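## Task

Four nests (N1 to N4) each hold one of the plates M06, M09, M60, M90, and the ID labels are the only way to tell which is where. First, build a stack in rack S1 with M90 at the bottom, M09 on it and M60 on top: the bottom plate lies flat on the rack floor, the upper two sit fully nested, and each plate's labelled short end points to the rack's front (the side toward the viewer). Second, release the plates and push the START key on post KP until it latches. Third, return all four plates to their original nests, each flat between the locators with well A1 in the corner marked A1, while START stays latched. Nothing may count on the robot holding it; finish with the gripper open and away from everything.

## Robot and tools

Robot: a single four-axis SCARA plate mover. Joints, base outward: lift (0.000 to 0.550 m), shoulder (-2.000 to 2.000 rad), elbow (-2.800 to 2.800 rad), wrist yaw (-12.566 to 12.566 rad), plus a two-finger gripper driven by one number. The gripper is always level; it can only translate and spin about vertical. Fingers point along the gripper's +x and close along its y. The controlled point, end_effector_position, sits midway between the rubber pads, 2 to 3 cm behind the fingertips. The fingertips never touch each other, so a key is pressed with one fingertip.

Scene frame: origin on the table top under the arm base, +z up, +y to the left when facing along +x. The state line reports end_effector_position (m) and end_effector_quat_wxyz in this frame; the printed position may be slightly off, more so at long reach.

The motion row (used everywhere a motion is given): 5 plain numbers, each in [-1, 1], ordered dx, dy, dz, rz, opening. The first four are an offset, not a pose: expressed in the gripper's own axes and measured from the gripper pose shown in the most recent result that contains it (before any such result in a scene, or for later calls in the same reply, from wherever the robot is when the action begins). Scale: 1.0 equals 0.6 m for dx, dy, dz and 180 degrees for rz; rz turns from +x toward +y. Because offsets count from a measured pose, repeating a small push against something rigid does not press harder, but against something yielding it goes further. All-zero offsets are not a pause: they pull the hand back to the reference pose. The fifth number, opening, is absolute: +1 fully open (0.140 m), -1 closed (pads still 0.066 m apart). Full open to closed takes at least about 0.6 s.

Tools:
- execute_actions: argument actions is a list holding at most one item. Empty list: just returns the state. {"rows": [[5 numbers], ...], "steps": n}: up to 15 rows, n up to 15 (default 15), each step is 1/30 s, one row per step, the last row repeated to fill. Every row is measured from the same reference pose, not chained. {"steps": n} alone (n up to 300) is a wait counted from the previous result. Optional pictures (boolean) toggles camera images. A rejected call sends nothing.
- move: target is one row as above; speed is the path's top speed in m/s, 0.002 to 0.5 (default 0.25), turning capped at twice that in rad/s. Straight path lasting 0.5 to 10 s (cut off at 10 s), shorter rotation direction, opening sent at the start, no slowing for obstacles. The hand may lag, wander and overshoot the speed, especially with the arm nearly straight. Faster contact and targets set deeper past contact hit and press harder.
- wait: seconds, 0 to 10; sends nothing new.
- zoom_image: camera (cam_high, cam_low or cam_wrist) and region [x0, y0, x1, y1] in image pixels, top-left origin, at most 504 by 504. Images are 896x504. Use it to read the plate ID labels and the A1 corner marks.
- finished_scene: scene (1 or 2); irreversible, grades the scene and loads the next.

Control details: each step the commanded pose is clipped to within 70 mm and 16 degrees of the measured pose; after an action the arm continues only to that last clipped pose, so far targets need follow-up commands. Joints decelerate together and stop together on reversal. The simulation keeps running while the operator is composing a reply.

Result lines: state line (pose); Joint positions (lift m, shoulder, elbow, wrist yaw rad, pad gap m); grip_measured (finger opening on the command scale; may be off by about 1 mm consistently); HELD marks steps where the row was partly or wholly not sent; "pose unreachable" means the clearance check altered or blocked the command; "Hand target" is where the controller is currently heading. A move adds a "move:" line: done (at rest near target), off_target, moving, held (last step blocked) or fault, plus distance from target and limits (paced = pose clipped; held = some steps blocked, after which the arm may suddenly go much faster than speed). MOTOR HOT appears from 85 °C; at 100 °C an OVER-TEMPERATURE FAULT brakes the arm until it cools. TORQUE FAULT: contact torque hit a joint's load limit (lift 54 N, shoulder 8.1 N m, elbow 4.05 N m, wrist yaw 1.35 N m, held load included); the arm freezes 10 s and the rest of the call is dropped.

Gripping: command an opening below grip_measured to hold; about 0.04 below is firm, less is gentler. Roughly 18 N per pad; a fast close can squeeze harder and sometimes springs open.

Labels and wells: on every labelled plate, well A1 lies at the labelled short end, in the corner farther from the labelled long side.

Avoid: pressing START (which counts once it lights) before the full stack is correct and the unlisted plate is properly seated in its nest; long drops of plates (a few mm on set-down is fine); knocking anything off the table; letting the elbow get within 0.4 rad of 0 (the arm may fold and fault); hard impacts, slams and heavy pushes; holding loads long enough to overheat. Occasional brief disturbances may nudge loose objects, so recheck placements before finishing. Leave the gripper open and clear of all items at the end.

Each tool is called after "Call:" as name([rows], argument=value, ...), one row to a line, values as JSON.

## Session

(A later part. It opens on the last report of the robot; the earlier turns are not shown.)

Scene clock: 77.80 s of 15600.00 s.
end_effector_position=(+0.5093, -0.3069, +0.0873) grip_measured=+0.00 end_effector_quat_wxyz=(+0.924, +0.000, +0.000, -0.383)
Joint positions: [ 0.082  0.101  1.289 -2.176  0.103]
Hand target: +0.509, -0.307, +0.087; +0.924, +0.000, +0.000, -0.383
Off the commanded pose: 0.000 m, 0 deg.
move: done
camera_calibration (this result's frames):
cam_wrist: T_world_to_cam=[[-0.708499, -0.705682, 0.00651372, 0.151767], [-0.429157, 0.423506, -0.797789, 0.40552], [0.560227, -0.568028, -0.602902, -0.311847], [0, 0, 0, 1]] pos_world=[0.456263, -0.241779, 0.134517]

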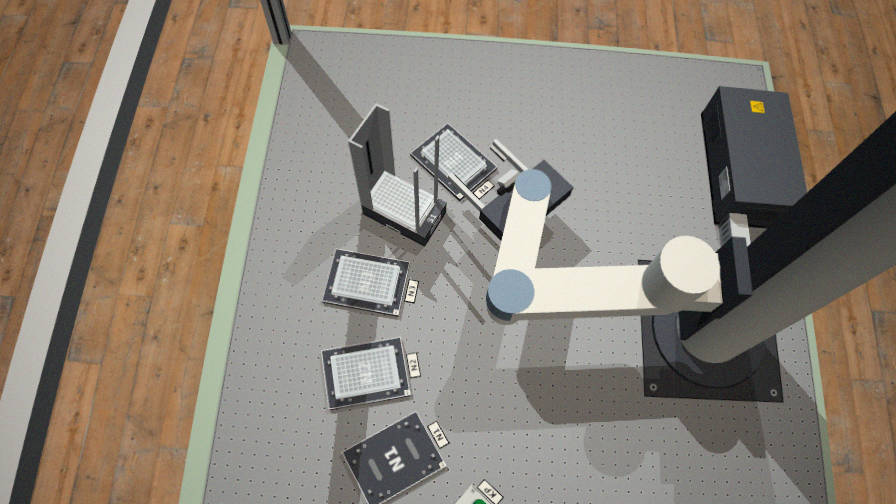

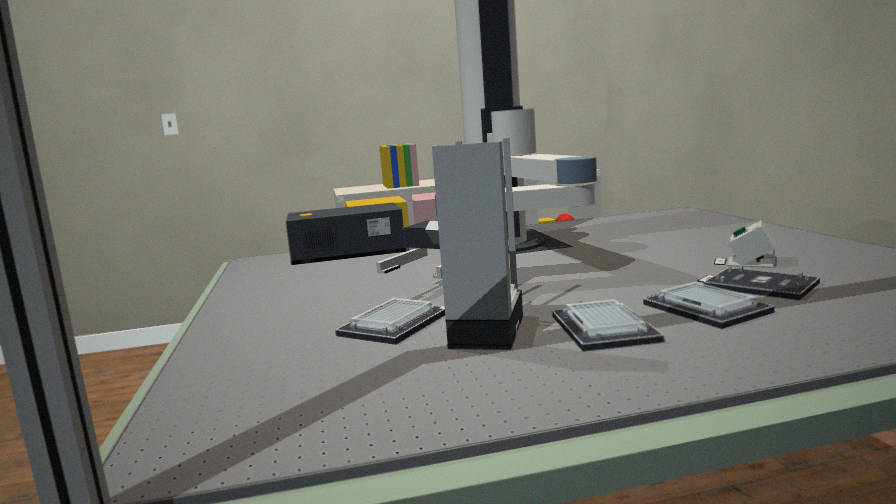

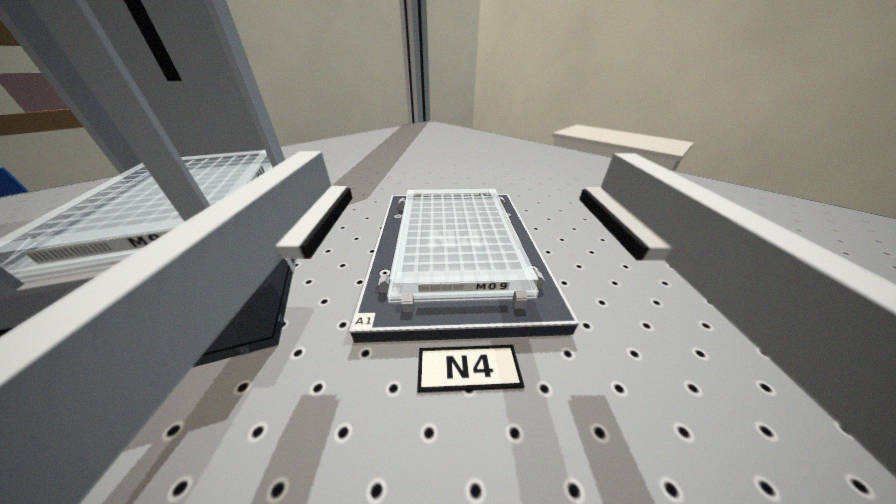

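Call:
move(target=[0.102,0.004,-0.0685,0.014,0], speed=0.15)

Scene clock: 82.90 s of 15600.00 s.
end_effector_position=(+0.5542, -0.3485, +0.0462) grip_measured=+0.00 end_effector_quat_wxyz=(+0.932, +0.000, +0.000, -0.363)
Joint positions: [ 0.041 -0.05   1.606 -2.298  0.103]
Hand target: +0.554, -0.349, +0.046; +0.932, +0.000, +0.000, -0.363
Off the commanded pose: 0.000 m, 0 deg.
After step 90, 1.27 s passed at rest.
move: done
camera_calibration (this result's frames):
cam_wrist: T_world_to_cam=[[-0.676655, -0.736272, 0.00651372, 0.126197], [-0.447435, 0.404148, -0.797789, 0.412982], [0.584757, -0.542742, -0.602902, -0.39027], [0, 0, 0, 1]] pos_world=[0.498388, -0.285807, 0.0933559]

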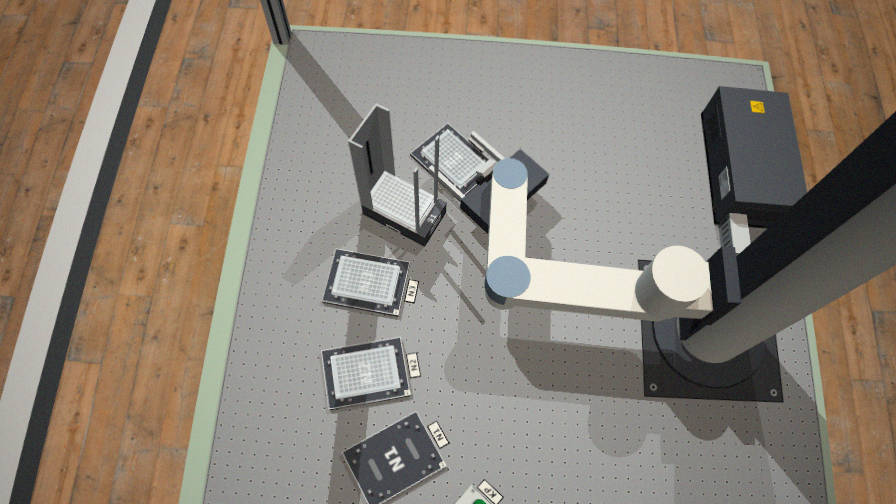

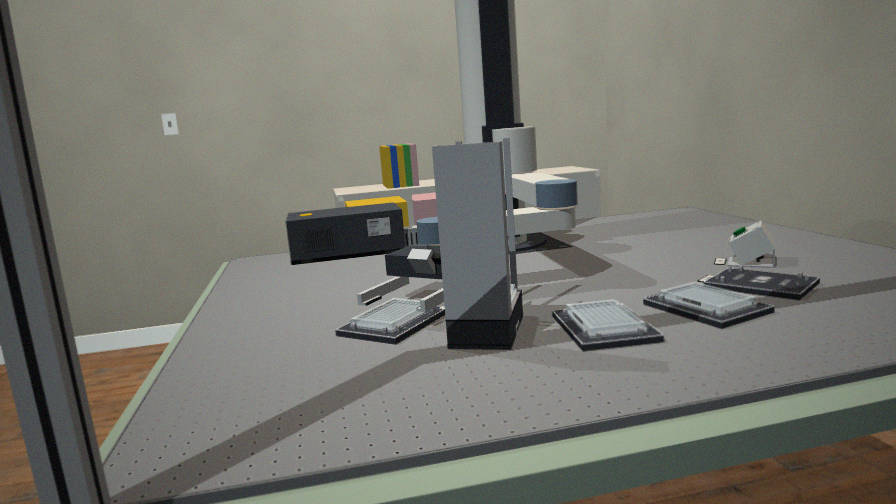

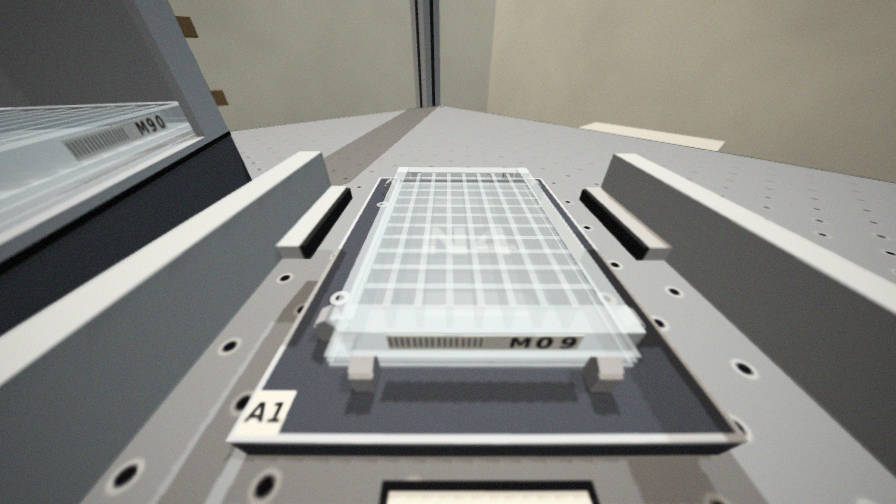

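Call:
move(target=[-0.0025,-0.0017,-0.0202,0,0], speed=0.03)

Call:
move(target=[0,0,0,0,-0.63])

Call:
move(target=[0,0,0.505,0,-0.63], speed=0.2)

Call:
move(target=[-0.0153,0.277,0,0.093,-0.63])

Scene clock: 87.07 s of 15600.00 s.
end_effector_position=(+0.5524, -0.3484, +0.0340) grip_measured=+0.00 end_effector_quat_wxyz=(+0.932, +0.000, +0.000, -0.363)
Joint positions: [ 0.029 -0.049  1.597 -2.291  0.103]
Hand target: +0.552, -0.348, +0.034; +0.932, +0.000, +0.000, -0.363
Off the commanded pose: 0.000 m, 0 deg.
After step 90, 0.47 s passed at rest.
move: done
camera_calibration (this result's frames):
cam_wrist: T_world_to_cam=[[-0.67689, -0.736056, 0.00651372, 0.12536], [-0.447306, 0.40429, -0.797789, 0.402343], [0.584583, -0.542929, -0.602902, -0.396404], [0, 0, 0, 1]] pos_world=[0.496557, -0.28561, 0.081175]

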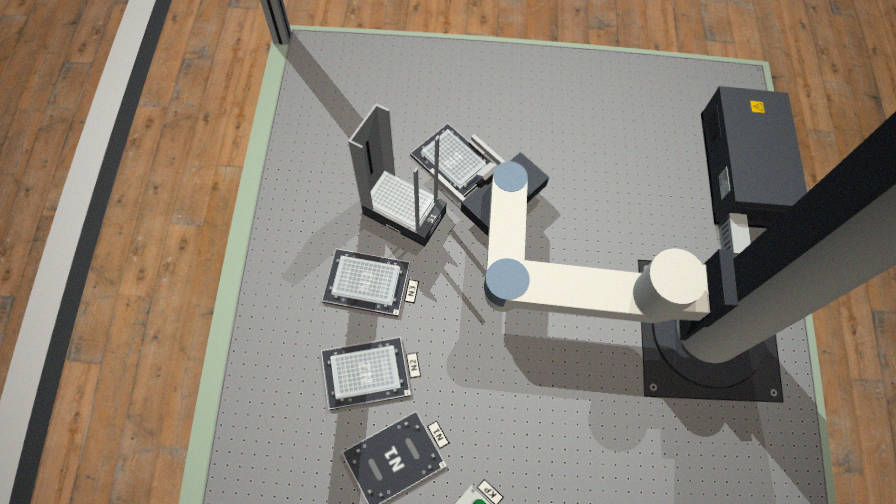

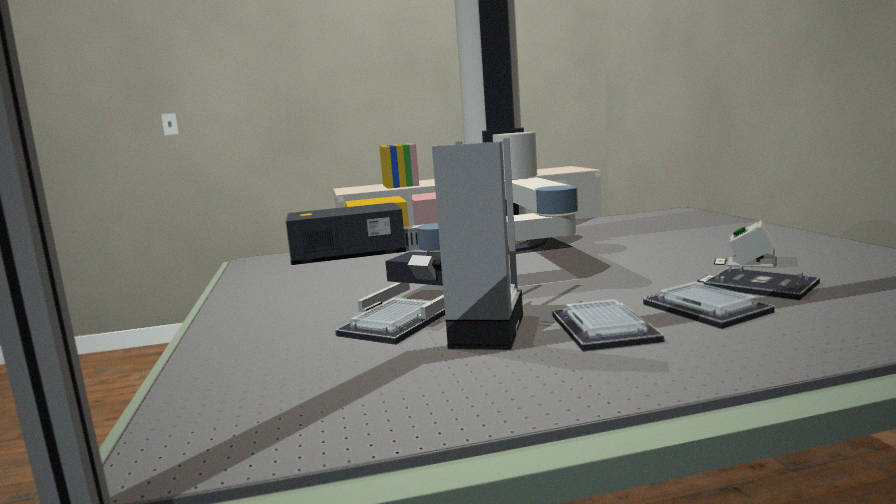

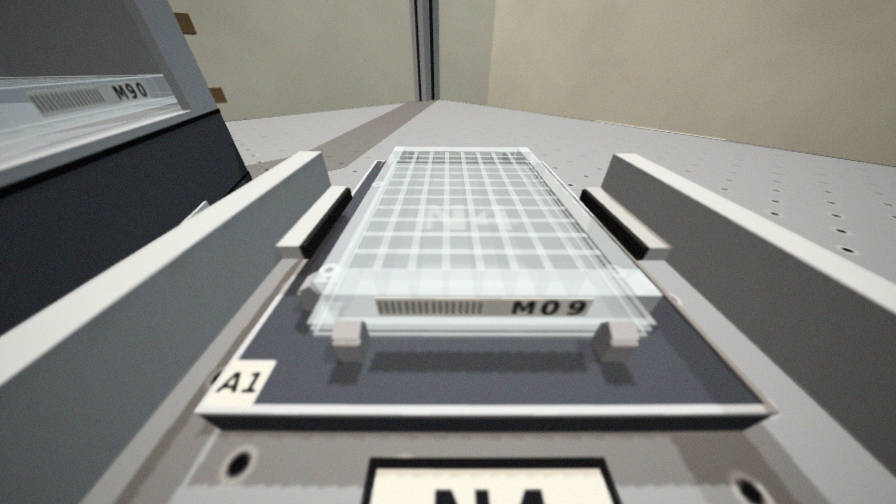

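Scene clock: 87.57 s of 15600.00 s.
end_effector_position=(+0.5524, -0.3484, +0.0340) grip_measured=-0.57 end_effector_quat_wxyz=(+0.932, +0.000, +0.000, -0.363)
Joint positions: [ 0.029 -0.049  1.597 -2.291  0.082]
Hand target: +0.552, -0.348, +0.034; +0.932, +0.000, +0.000, -0.363
Off the commanded pose: 0.000 m, 0 deg.
move: done
camera_calibration (this result's frames):
cam_wrist: T_world_to_cam=[[-0.676919, -0.736029, 0.00651372, 0.125371], [-0.44729, 0.404308, -0.797789, 0.402339], [0.584562, -0.542952, -0.602902, -0.396399], [0, 0, 0, 1]] pos_world=[0.496548, -0.285618, 0.081175]

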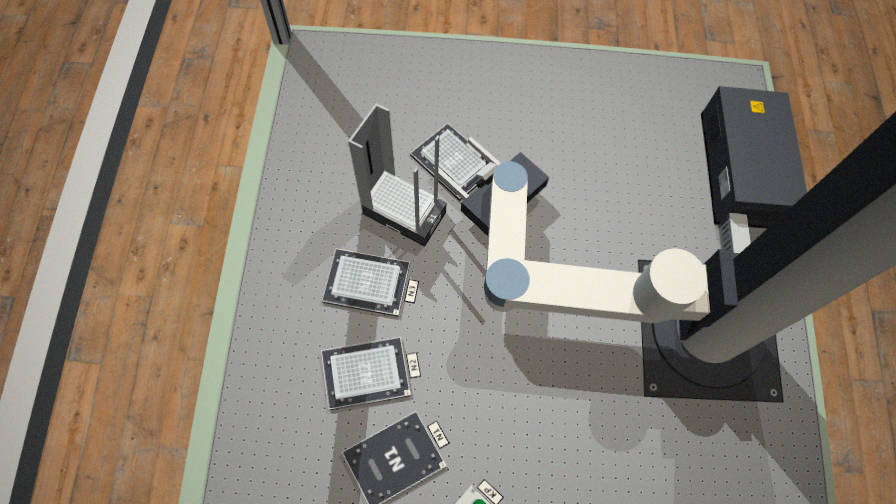

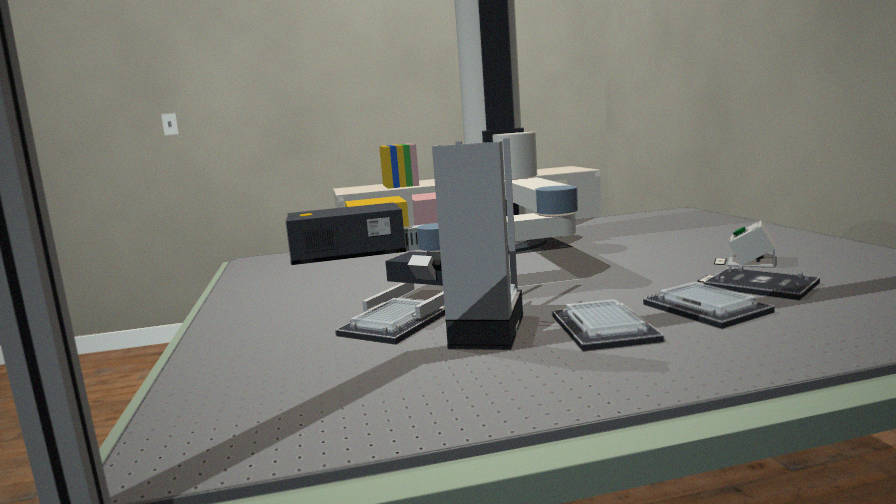

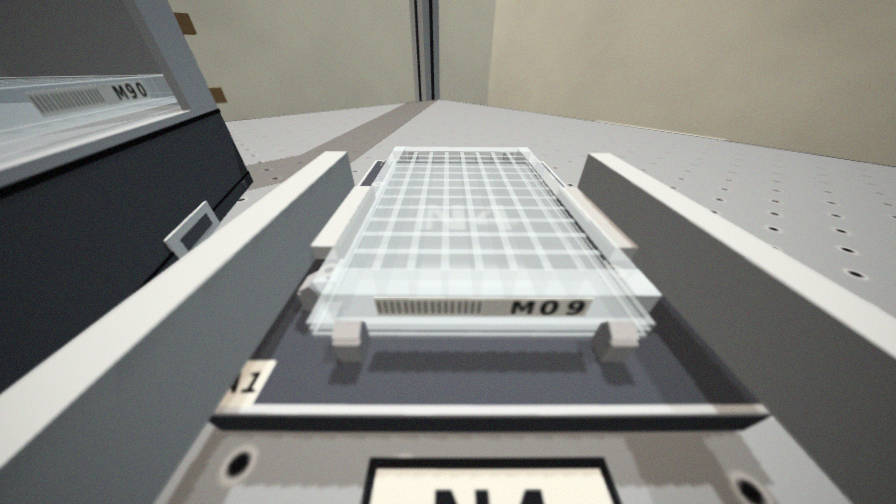

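Scene clock: 89.47 s of 15600.00 s.
end_effector_position=(+0.5524, -0.3484, +0.3370) grip_measured=-0.57 end_effector_quat_wxyz=(+0.932, +0.000, +0.000, -0.363)
Joint positions: [ 0.332 -0.049  1.597 -2.291  0.082]
Hand target: +0.552, -0.348, +0.337; +0.932, +0.000, +0.000, -0.363
Off the commanded pose: 0.000 m, 0 deg.
move: done
camera_calibration (this result's frames):
cam_wrist: T_world_to_cam=[[-0.676901, -0.736046, 0.00651372, 0.123386], [-0.4473, 0.404297, -0.797789, 0.644114], [0.584575, -0.542937, -0.602902, -0.213697], [0, 0, 0, 1]] pos_world=[0.496554, -0.28562, 0.384224]

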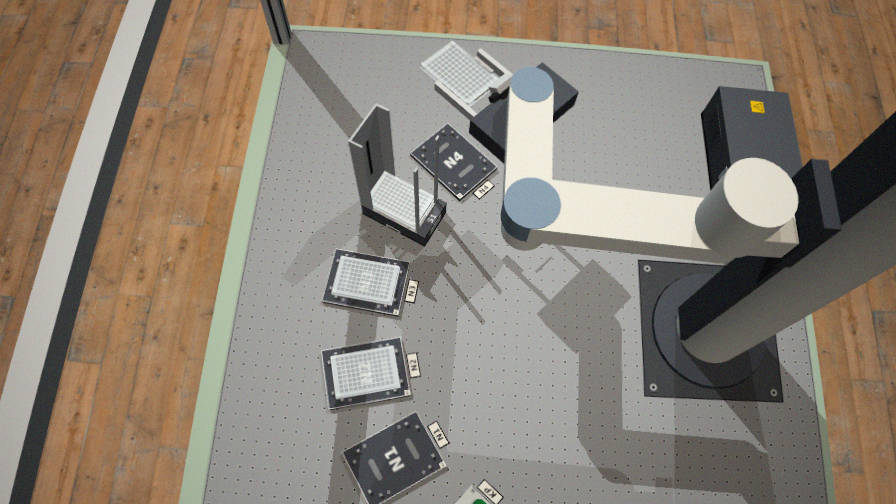

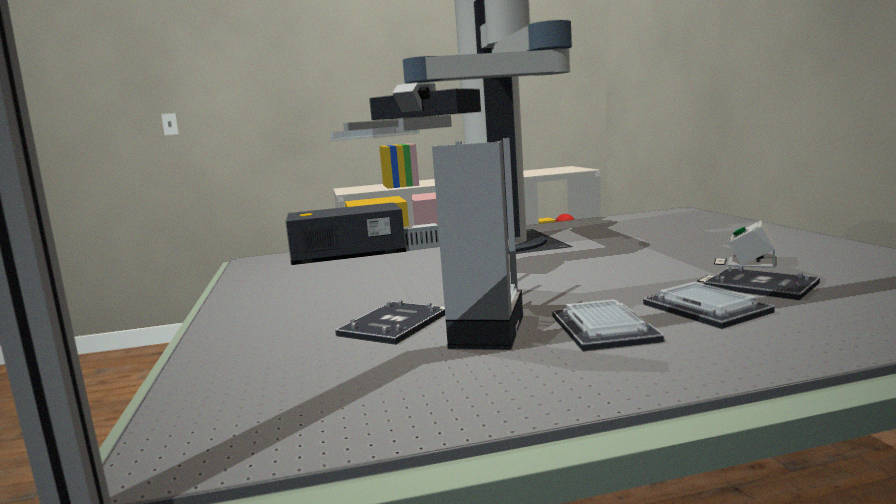

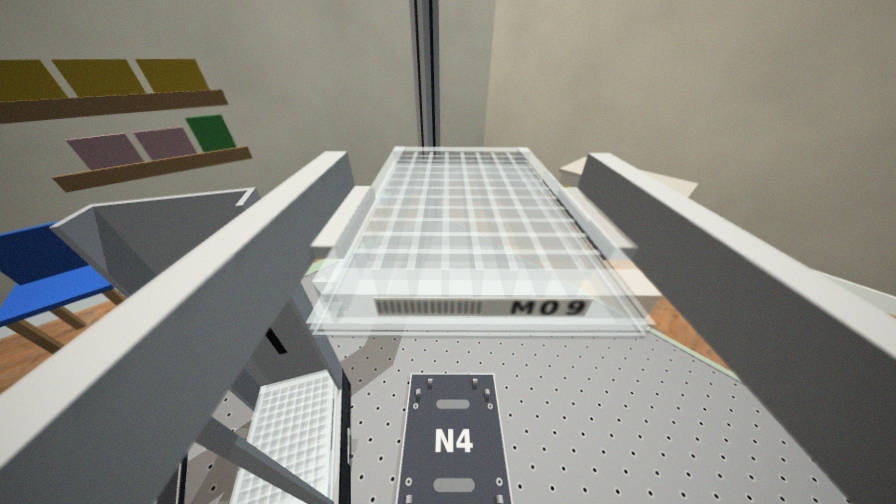

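Scene clock: 90.47 s of 15600.00 s.
end_effector_position=(+0.6581, -0.2195, +0.3370) grip_measured=-0.57 end_effector_quat_wxyz=(+0.975, +0.000, +0.000, -0.223)
Joint positions: [ 0.332  0.237  1.695 -2.382  0.082]
Hand target: +0.658, -0.220, +0.337; +0.975, +0.000, +0.000, -0.223
Off the commanded pose: 0.000 m, 0 deg.
move: done
camera_calibration (this result's frames):
cam_wrist: T_world_to_cam=[[-0.435719, -0.900059, 0.00651372, 0.0950545], [-0.544935, 0.258029, -0.797789, 0.671433], [0.716376, -0.351161, -0.602902, -0.250154], [0, 0, 0, 1]] pos_world=[0.586509, -0.175539, 0.384224]

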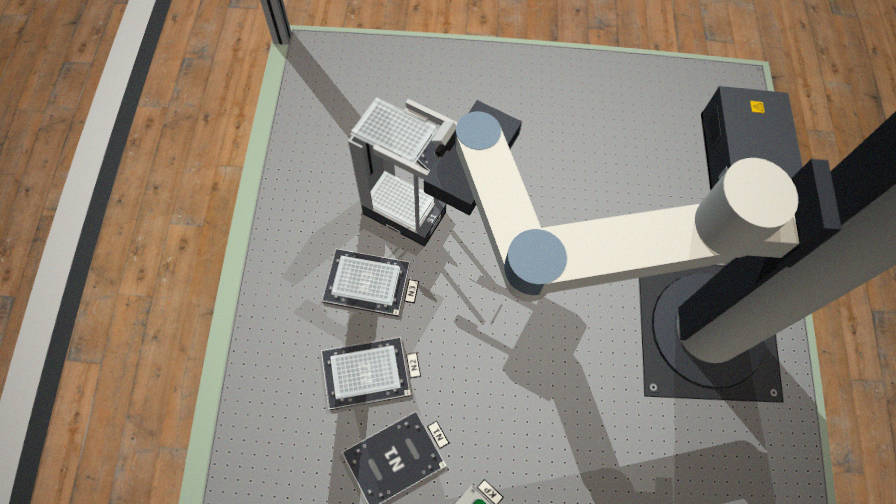

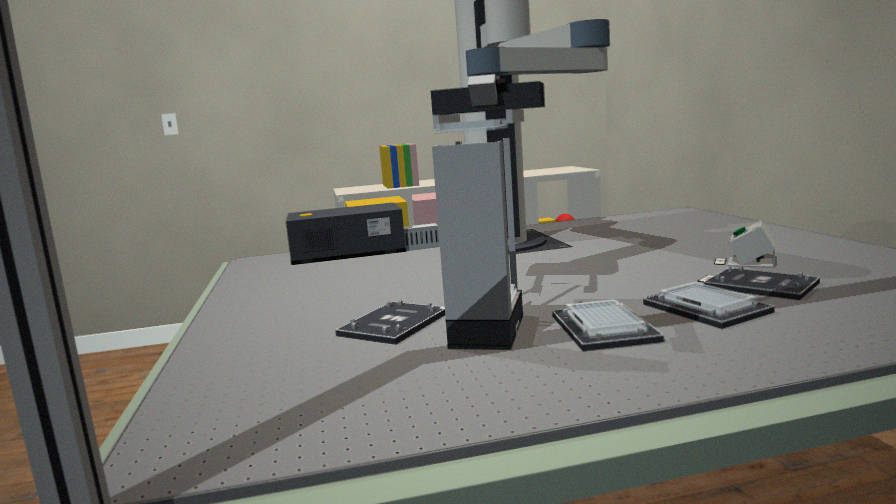

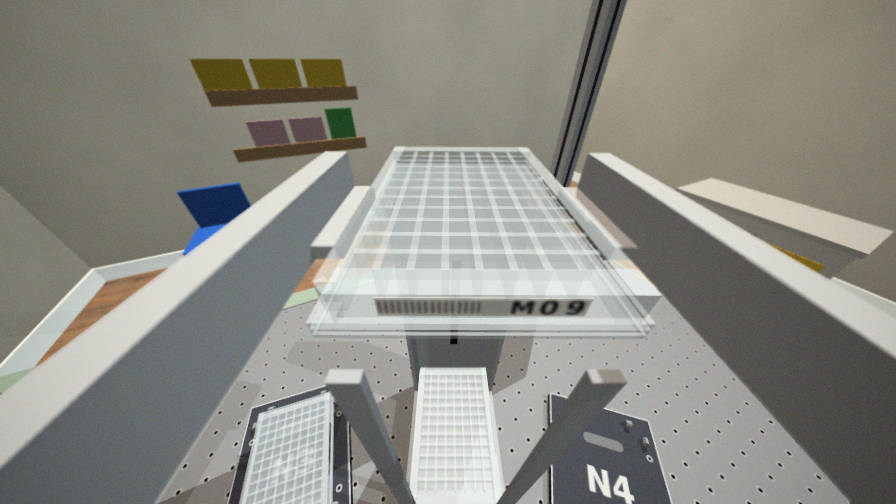

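Target ≈.0837.

Call:
move(target=[0.0006,0,-0.045,0,-0.63], speed=0.015)

Call:
move(target=[0,0,-0.366,0,-0.63], speed=0.12)

Call:
move(target=[0,0,-0.0115,0,-0.63], speed=0.005)

Scene clock: 95.33 s of 15600.00 s.
end_effector_position=(+0.6584, -0.2196, +0.3100) grip_measured=-0.57 end_effector_quat_wxyz=(+0.975, +0.000, +0.000, -0.223)
Joint positions: [ 0.305  0.237  1.697 -2.383  0.082]
Hand target: +0.658, -0.220, +0.310; +0.975, +0.000, +0.000, -0.223
Off the commanded pose: 0.000 m, 0 deg.
move: done
camera_calibration (this result's frames):
cam_wrist: T_world_to_cam=[[-0.435464, -0.900182, 0.00651372, 0.095126], [-0.545008, 0.257875, -0.797789, 0.650088], [0.716476, -0.350958, -0.602902, -0.266742], [0, 0, 0, 1]] pos_world=[0.586841, -0.175626, 0.357194]

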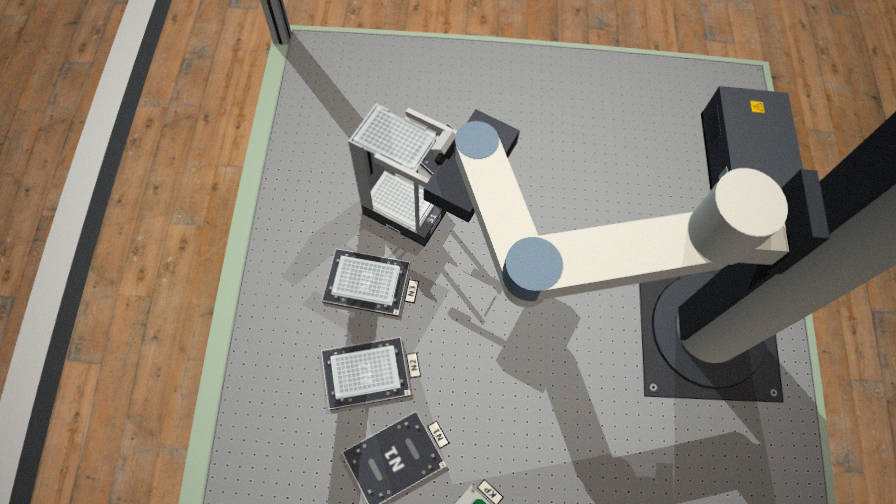

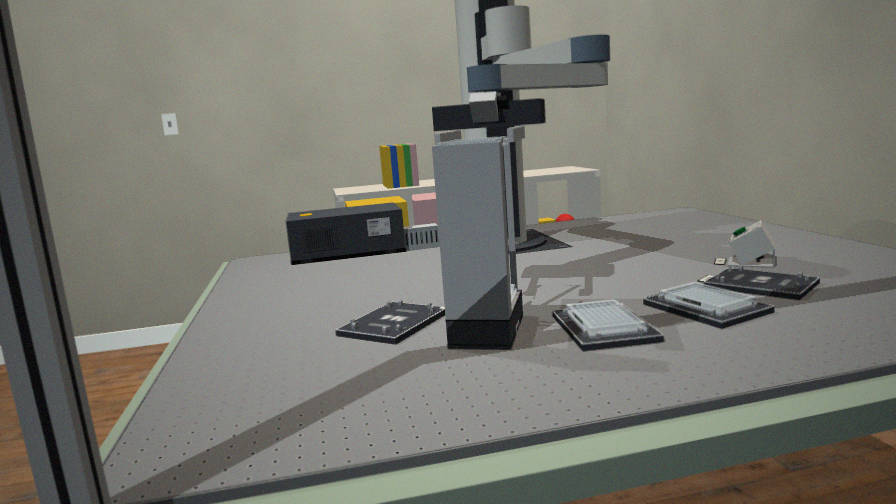

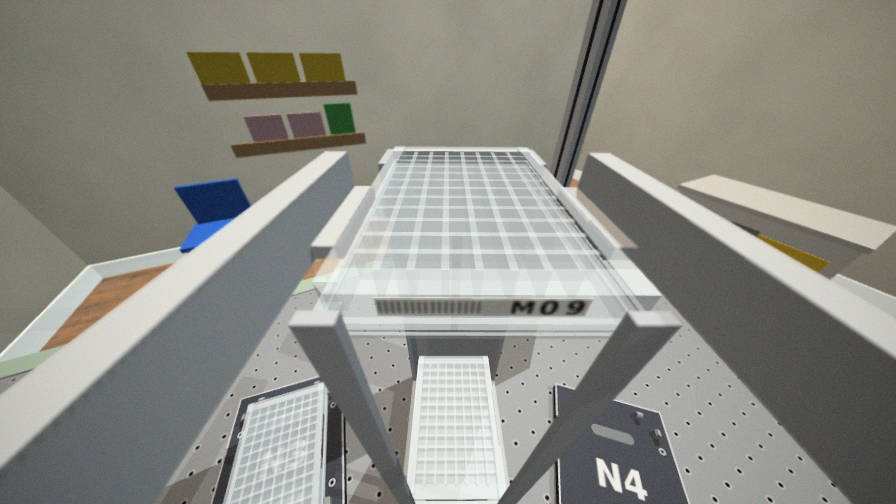

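Scene clock: 97.50 s of 15600.00 s.
end_effector_position=(+0.6584, -0.2196, +0.0903) grip_measured=-0.57 end_effector_quat_wxyz=(+0.975, +0.000, +0.000, -0.223)
Joint positions: [ 0.085  0.237  1.697 -2.383  0.082]
Hand target: +0.658, -0.220, +0.090; +0.975, +0.000, +0.000, -0.223
Off the commanded pose: 0.000 m, 0 deg.
move: done
camera_calibration (this result's frames):
cam_wrist: T_world_to_cam=[[-0.435493, -0.900168, 0.00651372, 0.0965708], [-0.544999, 0.257893, -0.797789, 0.47483], [0.716464, -0.350982, -0.602902, -0.399177], [0, 0, 0, 1]] pos_world=[0.586834, -0.175629, 0.13752]

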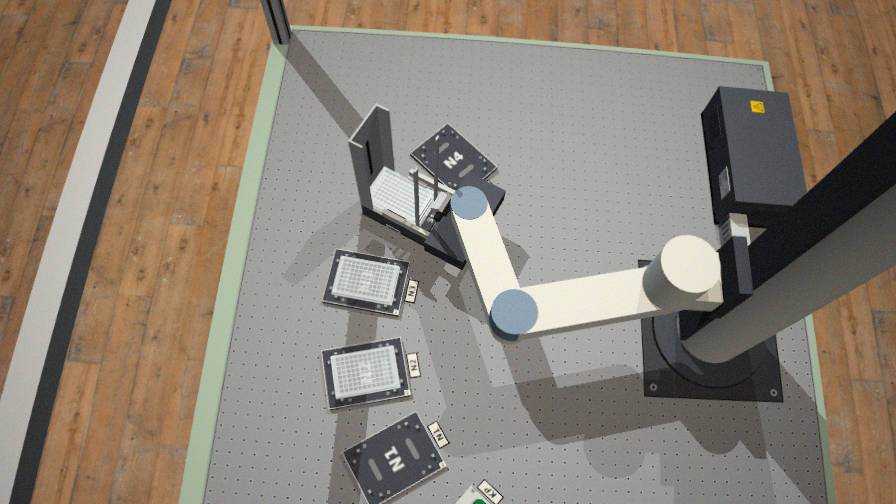

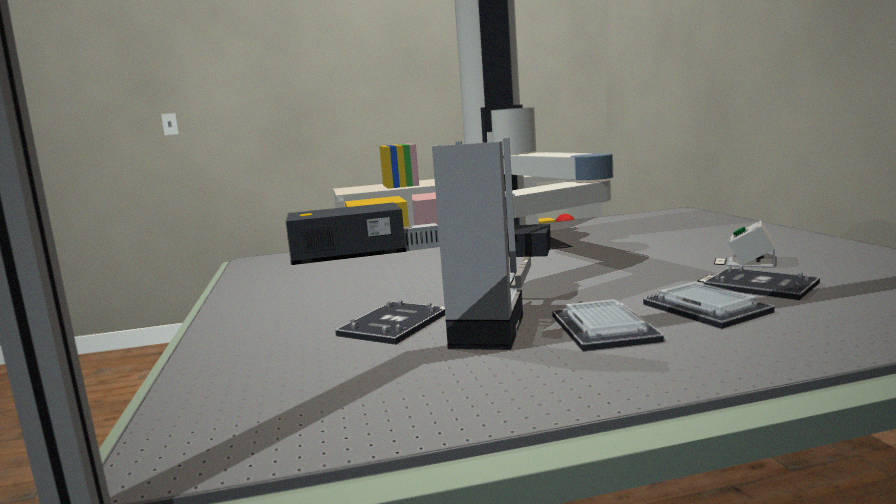

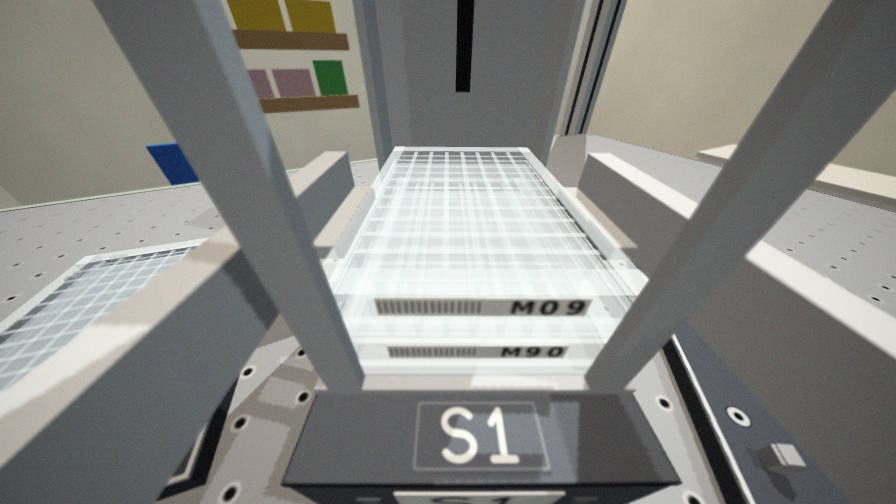

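Scene clock: 99.10 s of 15600.00 s.
end_effector_position=(+0.6584, -0.2196, +0.0838) grip_measured=-0.57 end_effector_quat_wxyz=(+0.975, +0.000, +0.000, -0.223)
Joint positions: [ 0.079  0.237  1.697 -2.383  0.082]
Hand target: +0.658, -0.220, +0.083; +0.975, +0.000, +0.000, -0.223
Off the commanded pose: 0.000 m, 0 deg.
move: done
camera_calibration (this result's frames):
cam_wrist: T_world_to_cam=[[-0.435457, -0.900186, 0.00651372, 0.0965845], [-0.54501, 0.257871, -0.797789, 0.469661], [0.716479, -0.350953, -0.602902, -0.403074], [0, 0, 0, 1]] pos_world=[0.586822, -0.175628, 0.131046]

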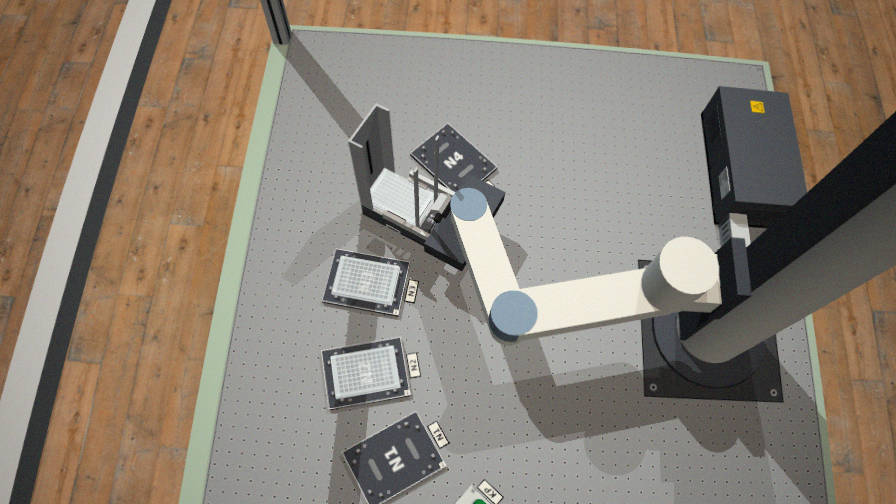

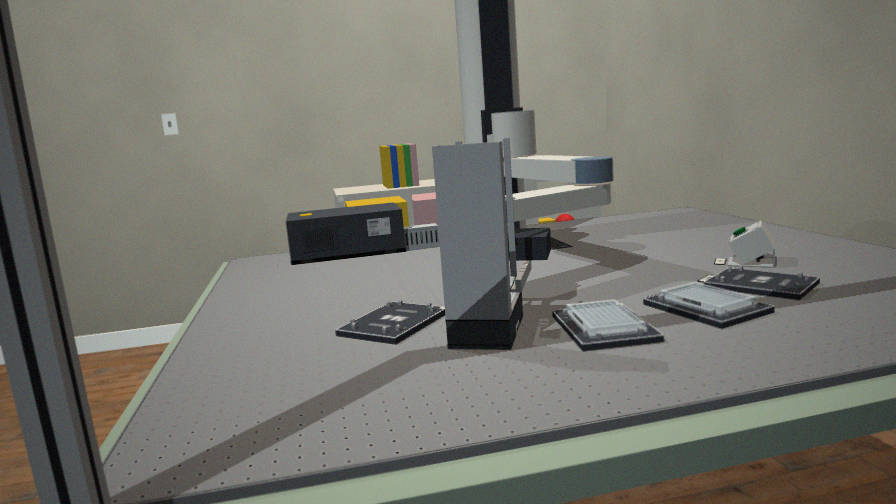

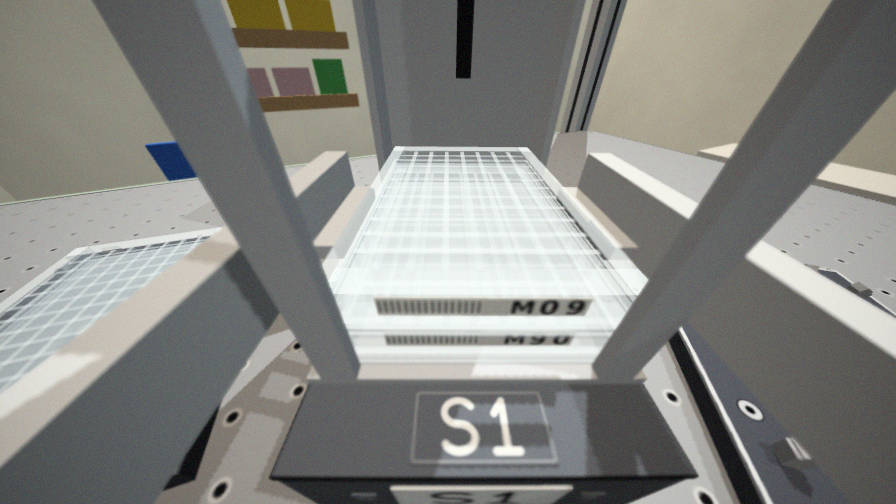

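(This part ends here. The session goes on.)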